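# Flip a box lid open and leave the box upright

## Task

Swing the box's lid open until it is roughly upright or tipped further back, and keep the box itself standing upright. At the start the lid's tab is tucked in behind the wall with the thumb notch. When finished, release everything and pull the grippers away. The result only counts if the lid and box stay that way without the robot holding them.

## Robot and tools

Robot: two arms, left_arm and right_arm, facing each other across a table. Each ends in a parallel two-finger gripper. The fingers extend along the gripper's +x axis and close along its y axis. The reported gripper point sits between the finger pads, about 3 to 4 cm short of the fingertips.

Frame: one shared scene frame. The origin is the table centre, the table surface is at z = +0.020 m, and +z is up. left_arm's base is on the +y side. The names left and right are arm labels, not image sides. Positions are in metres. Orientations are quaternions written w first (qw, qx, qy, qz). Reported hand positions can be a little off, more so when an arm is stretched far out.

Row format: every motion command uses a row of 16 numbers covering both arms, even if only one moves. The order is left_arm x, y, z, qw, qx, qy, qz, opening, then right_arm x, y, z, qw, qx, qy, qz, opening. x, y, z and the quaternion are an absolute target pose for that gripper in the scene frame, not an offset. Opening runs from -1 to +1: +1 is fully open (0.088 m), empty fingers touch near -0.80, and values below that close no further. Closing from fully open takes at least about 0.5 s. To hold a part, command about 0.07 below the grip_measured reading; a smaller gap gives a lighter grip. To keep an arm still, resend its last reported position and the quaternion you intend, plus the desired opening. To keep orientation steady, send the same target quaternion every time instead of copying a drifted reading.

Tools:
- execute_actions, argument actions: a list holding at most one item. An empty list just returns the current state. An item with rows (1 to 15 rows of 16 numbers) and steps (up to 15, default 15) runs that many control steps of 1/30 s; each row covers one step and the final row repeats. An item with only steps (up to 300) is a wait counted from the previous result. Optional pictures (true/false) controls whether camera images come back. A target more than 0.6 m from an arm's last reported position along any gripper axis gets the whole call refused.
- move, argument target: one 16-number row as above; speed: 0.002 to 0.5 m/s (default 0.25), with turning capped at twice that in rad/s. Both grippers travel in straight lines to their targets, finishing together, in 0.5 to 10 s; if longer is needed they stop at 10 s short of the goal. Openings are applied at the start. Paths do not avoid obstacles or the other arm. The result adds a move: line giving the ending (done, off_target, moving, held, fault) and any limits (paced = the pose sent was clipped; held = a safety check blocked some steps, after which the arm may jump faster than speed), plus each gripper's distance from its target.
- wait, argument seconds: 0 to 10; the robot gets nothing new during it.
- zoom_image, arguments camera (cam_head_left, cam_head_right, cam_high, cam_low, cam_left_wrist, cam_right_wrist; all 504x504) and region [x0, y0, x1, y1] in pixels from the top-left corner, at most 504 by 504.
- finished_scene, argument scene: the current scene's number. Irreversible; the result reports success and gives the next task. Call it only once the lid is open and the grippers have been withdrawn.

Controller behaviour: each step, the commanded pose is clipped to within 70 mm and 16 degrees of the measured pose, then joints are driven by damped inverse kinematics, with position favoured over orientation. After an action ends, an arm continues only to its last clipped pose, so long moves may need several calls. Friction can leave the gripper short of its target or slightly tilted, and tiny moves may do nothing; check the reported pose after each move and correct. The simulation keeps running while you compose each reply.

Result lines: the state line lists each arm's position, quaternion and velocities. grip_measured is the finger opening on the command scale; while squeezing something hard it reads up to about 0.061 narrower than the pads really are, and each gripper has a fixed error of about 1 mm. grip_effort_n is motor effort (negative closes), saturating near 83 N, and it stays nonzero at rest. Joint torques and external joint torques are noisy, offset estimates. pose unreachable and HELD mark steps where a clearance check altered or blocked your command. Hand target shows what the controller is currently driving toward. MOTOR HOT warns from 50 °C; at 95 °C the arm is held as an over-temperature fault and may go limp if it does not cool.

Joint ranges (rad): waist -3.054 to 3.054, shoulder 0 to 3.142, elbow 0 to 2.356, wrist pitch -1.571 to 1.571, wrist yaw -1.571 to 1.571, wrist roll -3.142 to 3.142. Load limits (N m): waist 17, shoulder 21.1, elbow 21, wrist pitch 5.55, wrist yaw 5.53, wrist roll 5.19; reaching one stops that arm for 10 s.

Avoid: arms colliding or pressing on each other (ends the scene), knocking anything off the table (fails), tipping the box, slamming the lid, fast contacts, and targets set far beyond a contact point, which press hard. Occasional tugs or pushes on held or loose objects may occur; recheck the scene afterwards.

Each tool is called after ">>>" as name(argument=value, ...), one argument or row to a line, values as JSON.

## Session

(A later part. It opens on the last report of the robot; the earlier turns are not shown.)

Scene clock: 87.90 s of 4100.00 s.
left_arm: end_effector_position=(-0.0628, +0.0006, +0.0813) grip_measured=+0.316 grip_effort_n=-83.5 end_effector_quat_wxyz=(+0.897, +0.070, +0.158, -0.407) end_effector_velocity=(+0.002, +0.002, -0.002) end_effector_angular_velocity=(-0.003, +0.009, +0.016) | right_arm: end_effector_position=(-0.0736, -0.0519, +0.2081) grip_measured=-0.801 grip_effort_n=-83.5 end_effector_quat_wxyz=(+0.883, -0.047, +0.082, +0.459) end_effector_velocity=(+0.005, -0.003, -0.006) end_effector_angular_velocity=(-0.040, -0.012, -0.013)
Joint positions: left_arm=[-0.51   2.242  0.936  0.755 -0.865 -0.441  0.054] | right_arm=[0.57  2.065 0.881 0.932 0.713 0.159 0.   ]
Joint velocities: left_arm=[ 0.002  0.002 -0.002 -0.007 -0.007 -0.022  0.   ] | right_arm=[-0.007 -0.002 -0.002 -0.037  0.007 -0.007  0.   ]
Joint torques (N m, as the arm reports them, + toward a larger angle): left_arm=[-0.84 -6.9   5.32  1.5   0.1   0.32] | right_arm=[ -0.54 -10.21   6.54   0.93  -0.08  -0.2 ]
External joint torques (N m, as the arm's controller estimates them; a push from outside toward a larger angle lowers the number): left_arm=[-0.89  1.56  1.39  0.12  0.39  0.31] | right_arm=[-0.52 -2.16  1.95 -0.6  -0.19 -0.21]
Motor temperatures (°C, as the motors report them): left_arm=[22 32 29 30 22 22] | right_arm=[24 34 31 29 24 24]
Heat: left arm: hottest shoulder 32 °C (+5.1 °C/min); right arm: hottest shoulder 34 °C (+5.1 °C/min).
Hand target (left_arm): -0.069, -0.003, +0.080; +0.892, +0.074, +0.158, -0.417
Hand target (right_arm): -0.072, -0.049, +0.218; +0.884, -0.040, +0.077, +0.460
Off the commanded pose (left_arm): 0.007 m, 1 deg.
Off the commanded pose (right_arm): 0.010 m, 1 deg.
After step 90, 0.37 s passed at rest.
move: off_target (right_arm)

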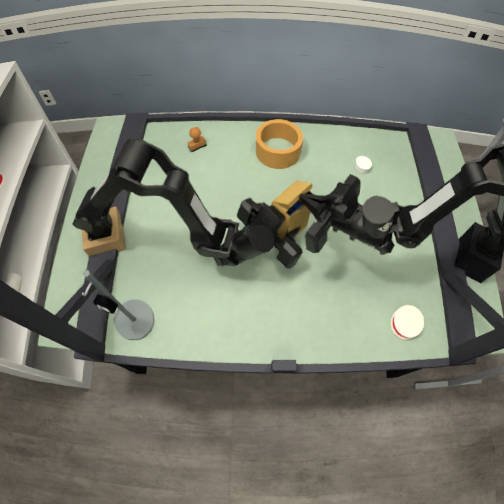

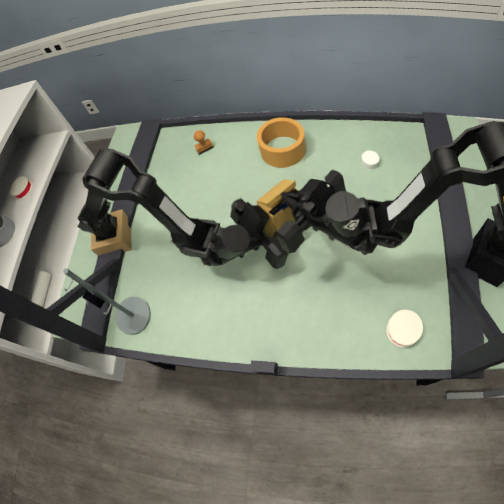

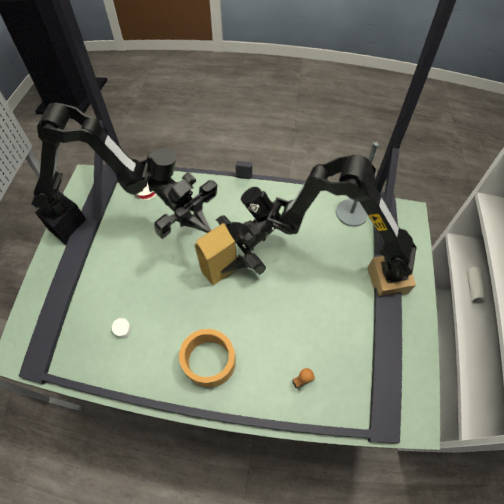

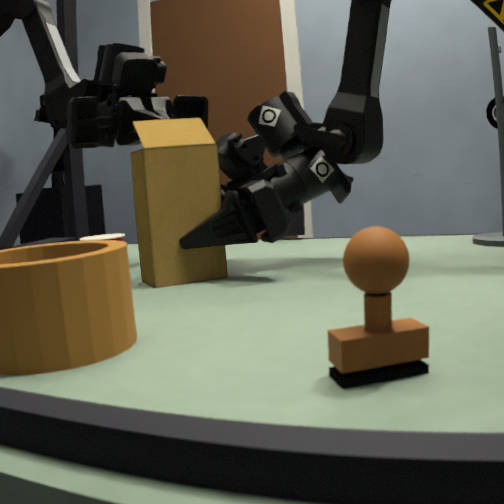

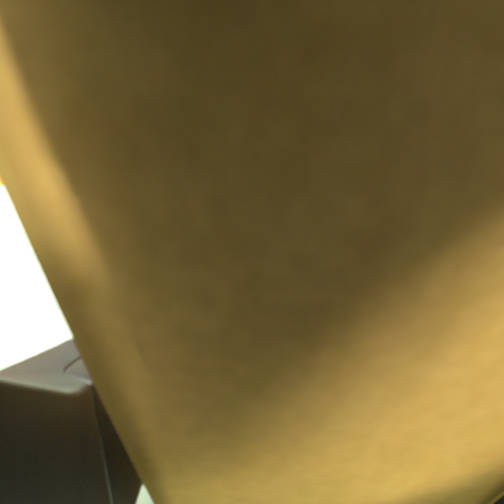

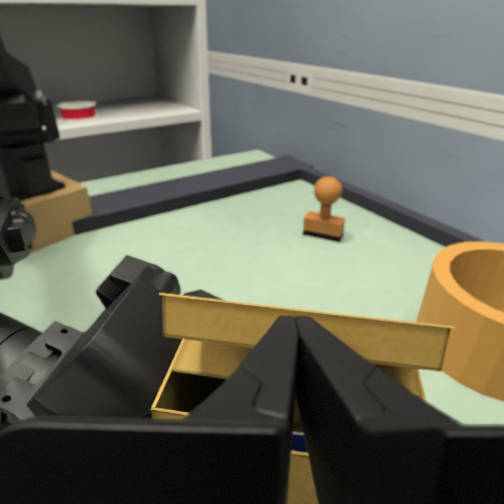

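>>> move(
  target=[-0.069,-0.003,0.08,0.892,0.074,0.158,-0.417,0.25,-0.045,-0.027,0.226,0.883,-0.04,0.077,0.46,-1],
  speed=0.03,
)

>>> move(
  target=[-0.069,-0.003,0.08,0.892,0.074,0.158,-0.417,0.25,0.0,0.005,0.215,0.883,-0.04,0.077,0.46,-1],
  speed=0.03,
)

Scene clock: 93.80 s of 4100.00 s.
left_arm: end_effector_position=(-0.0636, +0.0003, +0.0810) grip_measured=+0.316 grip_effort_n=-83.5 end_effector_quat_wxyz=(+0.896, +0.071, +0.158, -0.409) end_effector_velocity=(-0.002, -0.001, +0.000) end_effector_angular_velocity=(-0.001, +0.008, -0.006) | right_arm: end_effector_position=(-0.0472, -0.0289, +0.2294) grip_measured=-0.801 grip_effort_n=-83.5 end_effector_quat_wxyz=(+0.883, -0.034, +0.078, +0.462) end_effector_velocity=(-0.002, +0.002, +0.003) end_effector_angular_velocity=(-0.000, -0.013, +0.023)
Joint positions: left_arm=[-0.511  2.242  0.936  0.755 -0.86  -0.439  0.054] | right_arm=[0.493 2.065 0.978 0.877 0.634 0.138 0.   ]
Joint velocities: left_arm=[-0.002 -0.002  0.002 -0.007  0.007 -0.007  0.   ] | right_arm=[-0.002 -0.002  0.002  0.007 -0.022 -0.022  0.   ]
Joint torques (N m, as the arm reports them, + toward a larger angle): left_arm=[-0.66 -6.87  5.26  1.5  -0.03  0.23] | right_arm=[-0.46 -7.22  6.75  1.03  0.02 -0.2 ]
External joint torques (N m, as the arm's controller estimates them; a push from outside toward a larger angle lowers the number): left_arm=[-0.71  1.64  1.3   0.11  0.26  0.23] | right_arm=[-0.47  1.35  1.67 -0.56 -0.05 -0.21]
Motor temperatures (°C, as the motors report them): left_arm=[22 33 29 30 22 22] | right_arm=[24 35 31 29 24 24]
Heat: left arm: hottest shoulder 33 °C (+5.1 °C/min); right arm: hottest shoulder 35 °C (+5.1 °C/min).
Hand target (left_arm): -0.069, -0.003, +0.080; +0.892, +0.074, +0.158, -0.417
Hand target (right_arm): -0.045, -0.027, +0.226; +0.884, -0.040, +0.078, +0.460
Off the commanded pose (left_arm): 0.006 m, 1 deg.
Off the commanded pose (right_arm): 0.004 m, 1 deg.
After step 90, 1.17 s passed at rest.
move: done

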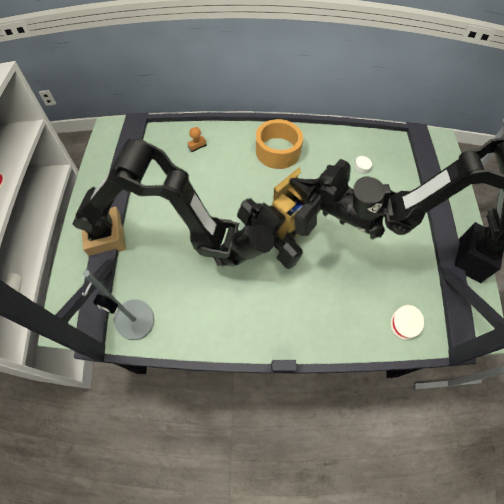

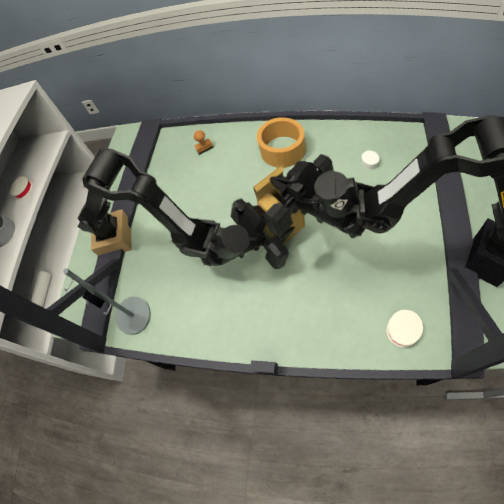

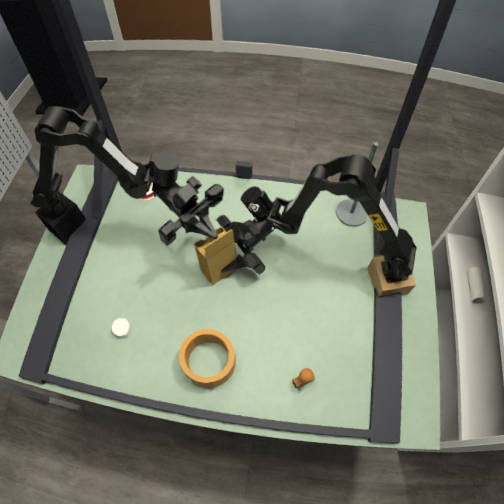

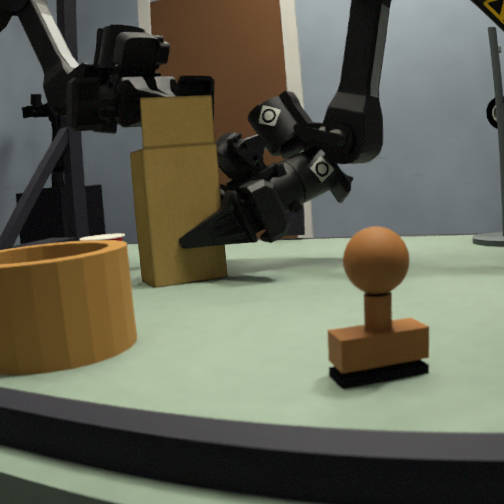

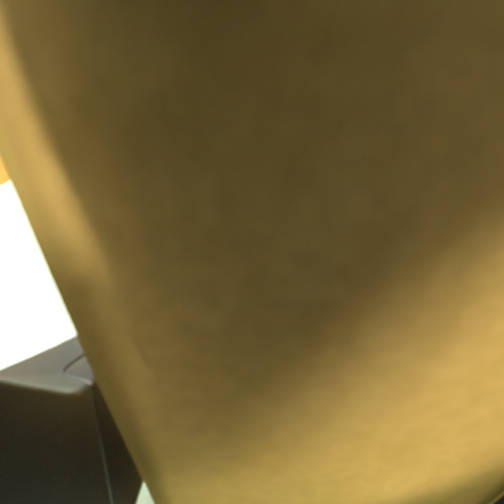

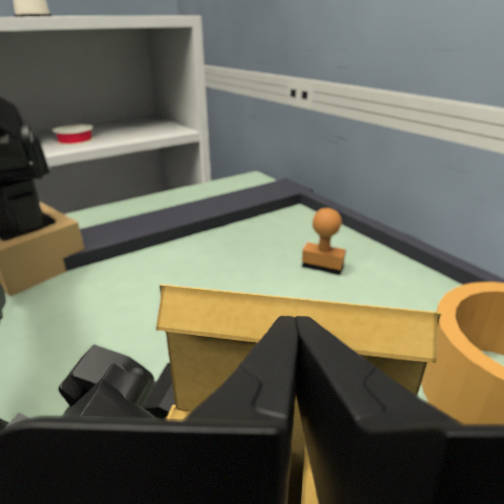

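Scene clock: 96.13 s of 4100.00 s.
left_arm: end_effector_position=(-0.0644, +0.0002, +0.0810) grip_measured=+0.316 grip_effort_n=-83.5 end_effector_quat_wxyz=(+0.895, +0.072, +0.158, -0.410) end_effector_velocity=(+0.001, +0.001, -0.001) end_effector_angular_velocity=(+0.012, -0.003, -0.006) | right_arm: end_effector_position=(-0.0015, +0.0027, +0.2197) grip_measured=-0.801 grip_effort_n=-83.5 end_effector_quat_wxyz=(+0.884, -0.033, +0.077, +0.460) end_effector_velocity=(+0.000, +0.001, +0.001) end_effector_angular_velocity=(+0.012, +0.007, +0.004)
Joint positions: left_arm=[-0.512  2.242  0.936  0.755 -0.86  -0.438  0.054] | right_arm=[0.38  2.184 1.129 0.86  0.526 0.111 0.   ]
Joint velocities: left_arm=[ 0.002 -0.002 -0.002 -0.007  0.007  0.007 -0.   ] | right_arm=[-0.002  0.002  0.002  0.007 -0.007  0.007  0.   ]
Joint torques (N m, as the arm reports them, + toward a larger angle): left_arm=[-0.57 -6.92  5.3   1.48 -0.03  0.2 ] | right_arm=[-0.29 -7.85  7.05  1.1  -0.02 -0.2 ]
External joint torques (N m, as the arm's controller estimates them; a push from outside toward a larger angle lowers the number): left_arm=[-0.61  1.64  1.31  0.07  0.25  0.19] | right_arm=[-0.24  1.69  1.75 -0.56 -0.09 -0.21]
Motor temperatures (°C, as the motors report them): left_arm=[22 33 29 30 22 22] | right_arm=[24 35 31 29 24 24]
Heat: left arm: hottest shoulder 33 °C (+5.0 °C/min); right arm: hottest shoulder 35 °C (+5.0 °C/min).
Hand target (left_arm): -0.069, -0.003, +0.080; +0.892, +0.074, +0.158, -0.417
Hand target (right_arm): -0.000, +0.005, +0.215; +0.883, -0.040, +0.078, +0.460
Off the commanded pose (left_arm): 0.006 m, 1 deg.
Off the commanded pose (right_arm): 0.005 m, 1 deg.
move: done

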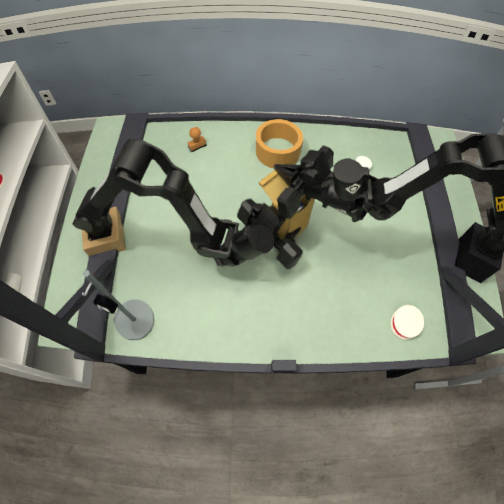

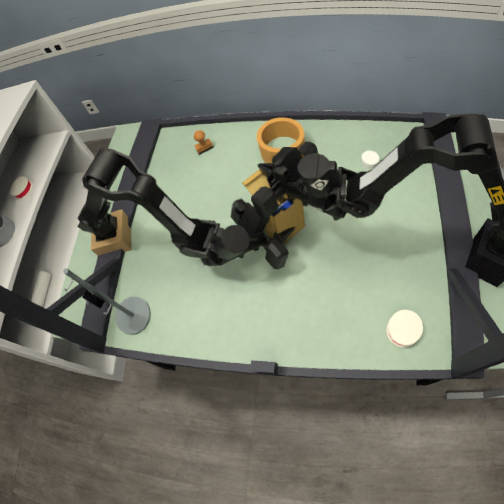

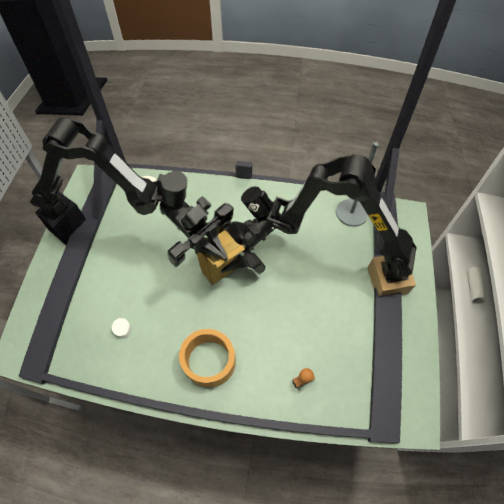

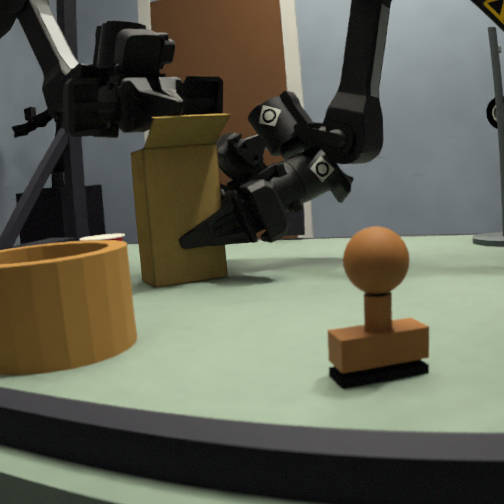

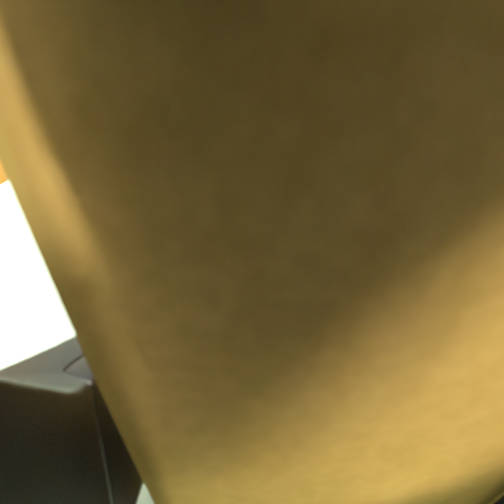

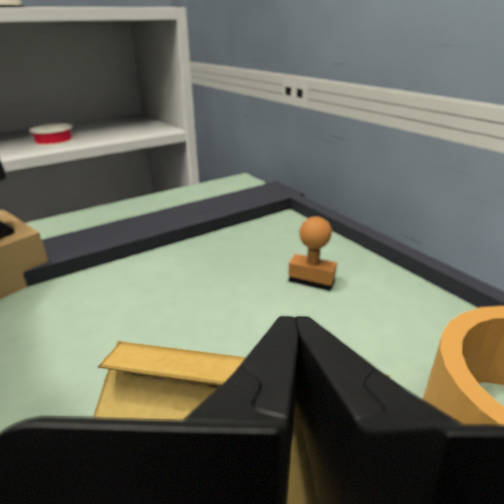

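Lift off the tab before retreating to avoid dragging it back.

>>> move(
  target=[-0.066,0,0.08,0.892,0.074,0.158,-0.417,1,-0.005,0.0,0.27,0.883,-0.04,0.077,0.46,-1],
  speed=0.06,
)

>>> move(
  target=[-0.145,0.1,0.09,0.892,0.074,0.158,-0.417,1,-0.08,-0.18,0.28,0.883,-0.04,0.077,0.46,-1],
  speed=0.15,
)

>>> zoom_image(
  camera="cam_head_left",
  region=[240,140,360,260],
)

Scene clock: 103.53 s of 4100.00 s.
left_arm: end_effector_position=(-0.0656, -0.0013, +0.0820) grip_measured=+0.997 grip_effort_n=16.5 end_effector_quat_wxyz=(+0.894, +0.069, +0.158, -0.415) end_effector_velocity=(-0.000, +0.001, -0.001) end_effector_angular_velocity=(+0.011, -0.002, +0.006) | right_arm: end_effector_position=(-0.0039, -0.0011, +0.2560) grip_measured=-0.801 grip_effort_n=-83.5 end_effector_quat_wxyz=(+0.883, -0.049, +0.086, +0.459) end_effector_velocity=(+0.000, -0.001, -0.004) end_effector_angular_velocity=(-0.026, -0.003, +0.006)
Joint positions: left_arm=[-0.512  2.242  0.936  0.766 -0.852 -0.432  0.088] | right_arm=[0.385 2.064 1.152 0.682 0.532 0.111 0.   ]
Joint velocities: left_arm=[-0.002 -0.002  0.002 -0.022 -0.007 -0.007  0.   ] | right_arm=[-0.002 -0.002 -0.002 -0.022 -0.007 -0.007  0.   ]
Joint torques (N m, as the arm reports them, + toward a larger angle): left_arm=[ 0.08 -7.48  3.42  1.73 -0.14  0.15] | right_arm=[  0.24 -11.82   7.62   1.17   0.13  -0.16]
External joint torques (N m, as the arm's controller estimates them; a push from outside toward a larger angle lowers the number): left_arm=[ 0.08  1.12 -0.62  0.31  0.13  0.14] | right_arm=[ 0.25 -2.57  1.85 -0.47  0.05 -0.17]
Motor temperatures (°C, as the motors report them): left_arm=[22 33 29 30 22 22] | right_arm=[24 35 32 29 24 24]
Heat: left arm: hottest shoulder 33 °C (+5.0 °C/min); right arm: hottest shoulder 35 °C (+5.0 °C/min).
Hand target (left_arm): -0.066, +0.000, +0.080; +0.892, +0.074, +0.158, -0.417
Hand target (right_arm): -0.005, +0.000, +0.270; +0.884, -0.040, +0.077, +0.460
Off the commanded pose (left_arm): 0.002 m, 1 deg.
Off the commanded pose (right_arm): 0.014 m, 1 deg.
After step 90, 3.20 s passed at rest.
move: off_target (right_arm)

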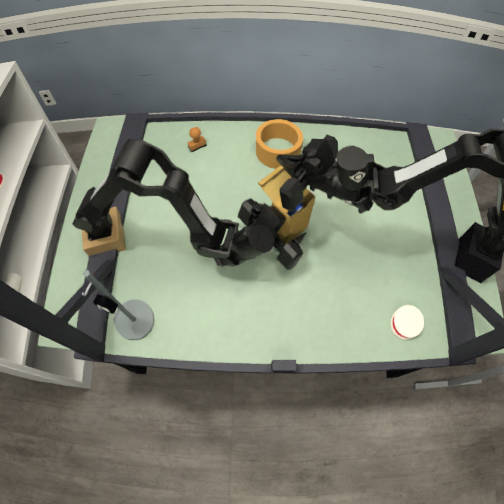

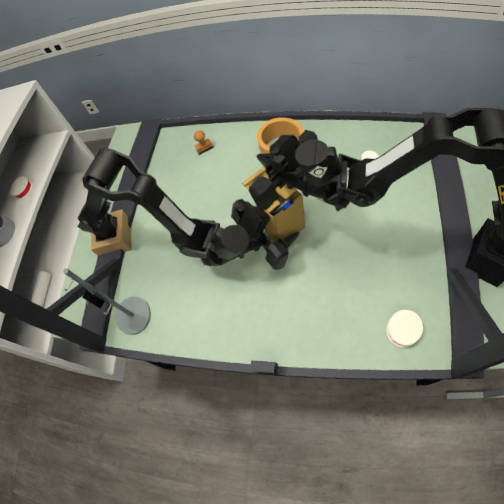

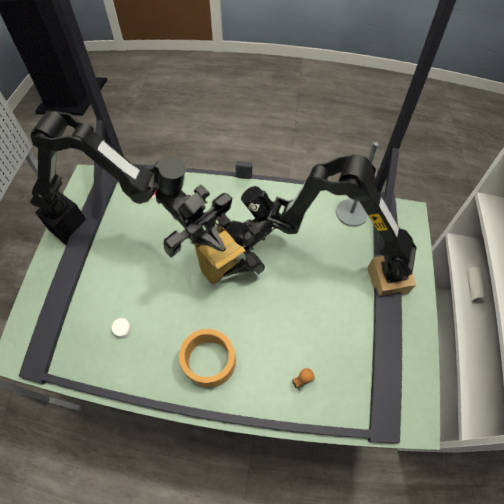

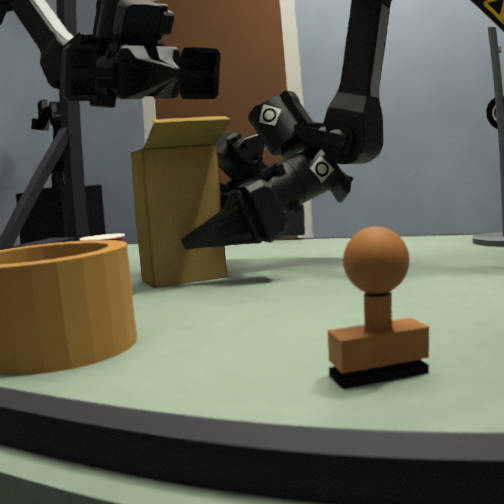

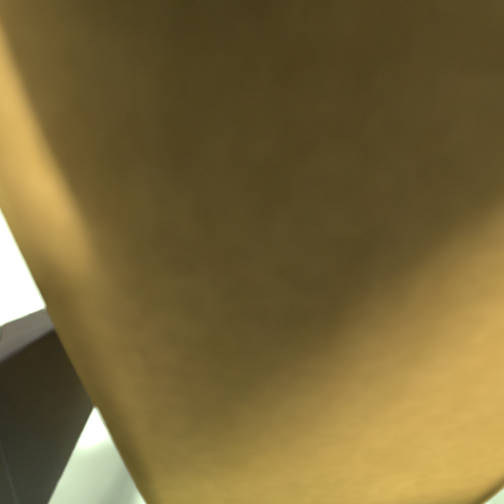

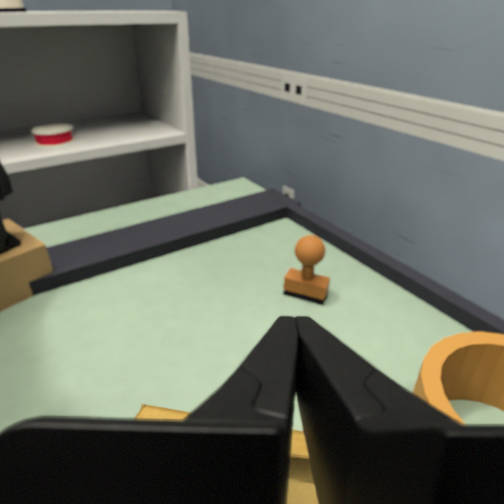

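Scene clock: 105.37 s of 4100.00 s.
left_arm: end_effector_position=(-0.1429, +0.0993, +0.0870) grip_measured=+0.997 grip_effort_n=16.5 end_effector_quat_wxyz=(+0.892, +0.080, +0.158, -0.416) end_effector_velocity=(+0.002, +0.005, +0.001) end_effector_angular_velocity=(+0.005, -0.015, +0.014) | right_arm: end_effector_position=(-0.0791, -0.1774, +0.2803) grip_measured=-0.801 grip_effort_n=-83.5 end_effector_quat_wxyz=(+0.884, -0.045, +0.074, +0.460) end_effector_velocity=(-0.001, -0.002, +0.001) end_effector_angular_velocity=(-0.012, -0.006, +0.011)
Joint positions: left_arm=[-0.843  2.051  0.713  0.459 -1.101 -0.809  0.088] | right_arm=[0.656 1.407 0.464 0.694 0.797 0.169 0.   ]
Joint velocities: left_arm=[-0.007 -0.007 -0.002 -0.037 -0.022 -0.022 -0.   ] | right_arm=[ 0.002 -0.017 -0.002 -0.022 -0.007 -0.007  0.   ]
Joint torques (N m, as the arm reports them, + toward a larger angle): left_arm=[-0.18 -7.28  3.04  1.01 -0.76 -0.22] | right_arm=[ 0.25 -6.03  5.21  0.99  0.17  0.25]
External joint torques (N m, as the arm's controller estimates them; a push from outside toward a larger angle lowers the number): left_arm=[-0.19 -0.4  -0.42 -0.03 -0.27 -0.23] | right_arm=[ 0.23 -1.66 -0.39 -0.55  0.06  0.24]
Motor temperatures (°C, as the motors report them): left_arm=[22 34 29 30 22 22] | right_arm=[24 36 31 29 24 24]
Heat: left arm: hottest shoulder 34 °C (+6.0 °C/min); right arm: hottest shoulder 36 °C (+6.0 °C/min).
Hand target (left_arm): -0.144, +0.101, +0.090; +0.892, +0.075, +0.158, -0.416
Hand target (right_arm): -0.079, -0.180, +0.281; +0.884, -0.040, +0.075, +0.460
Off the commanded pose (left_arm): 0.004 m, 1 deg.
Off the commanded pose (right_arm): 0.003 m, 1 deg.
move: done

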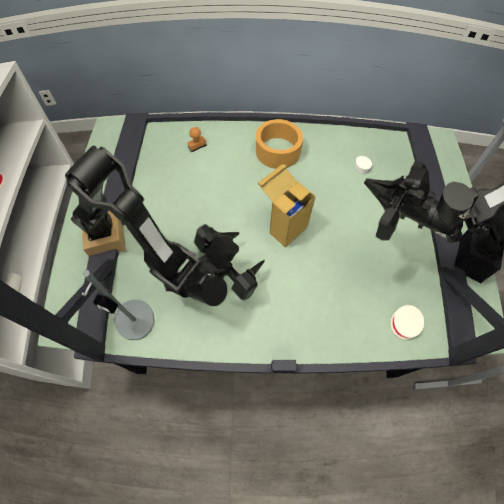

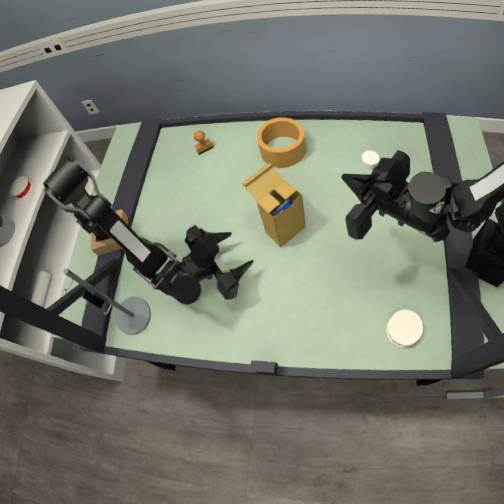

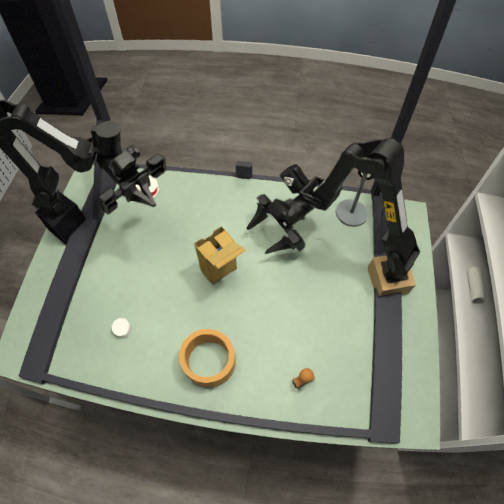

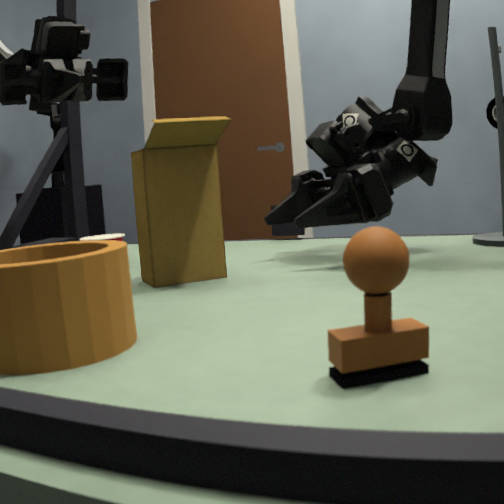

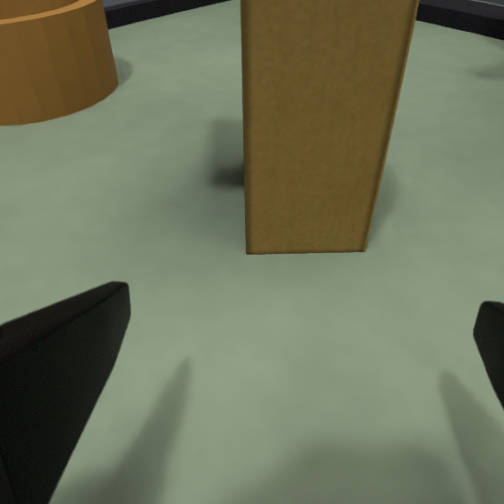

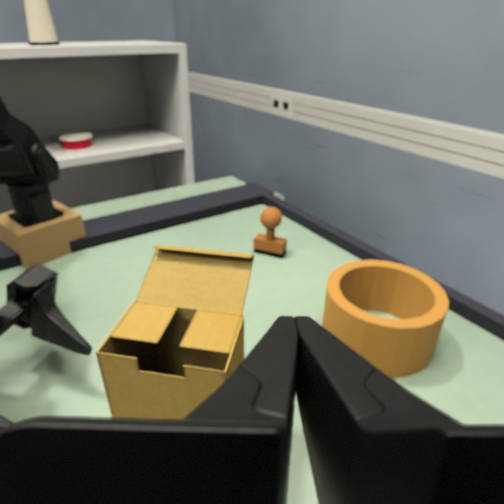

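Region (240, 140, 360, 260) of cam_head_left's 504x504 image, scaled by 4.200, with more detail than that image has.

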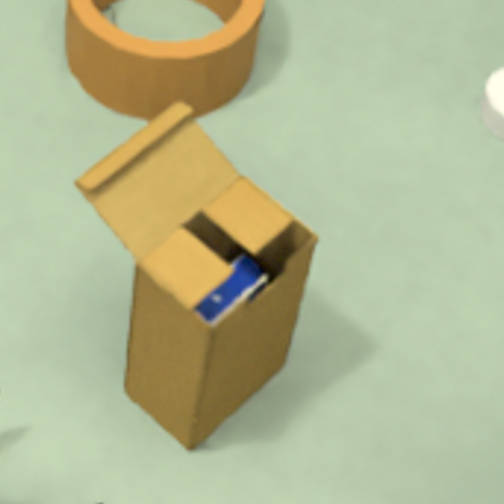

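>>> finished_scene(
  scene=1,
)

The scene is finished: the task was done.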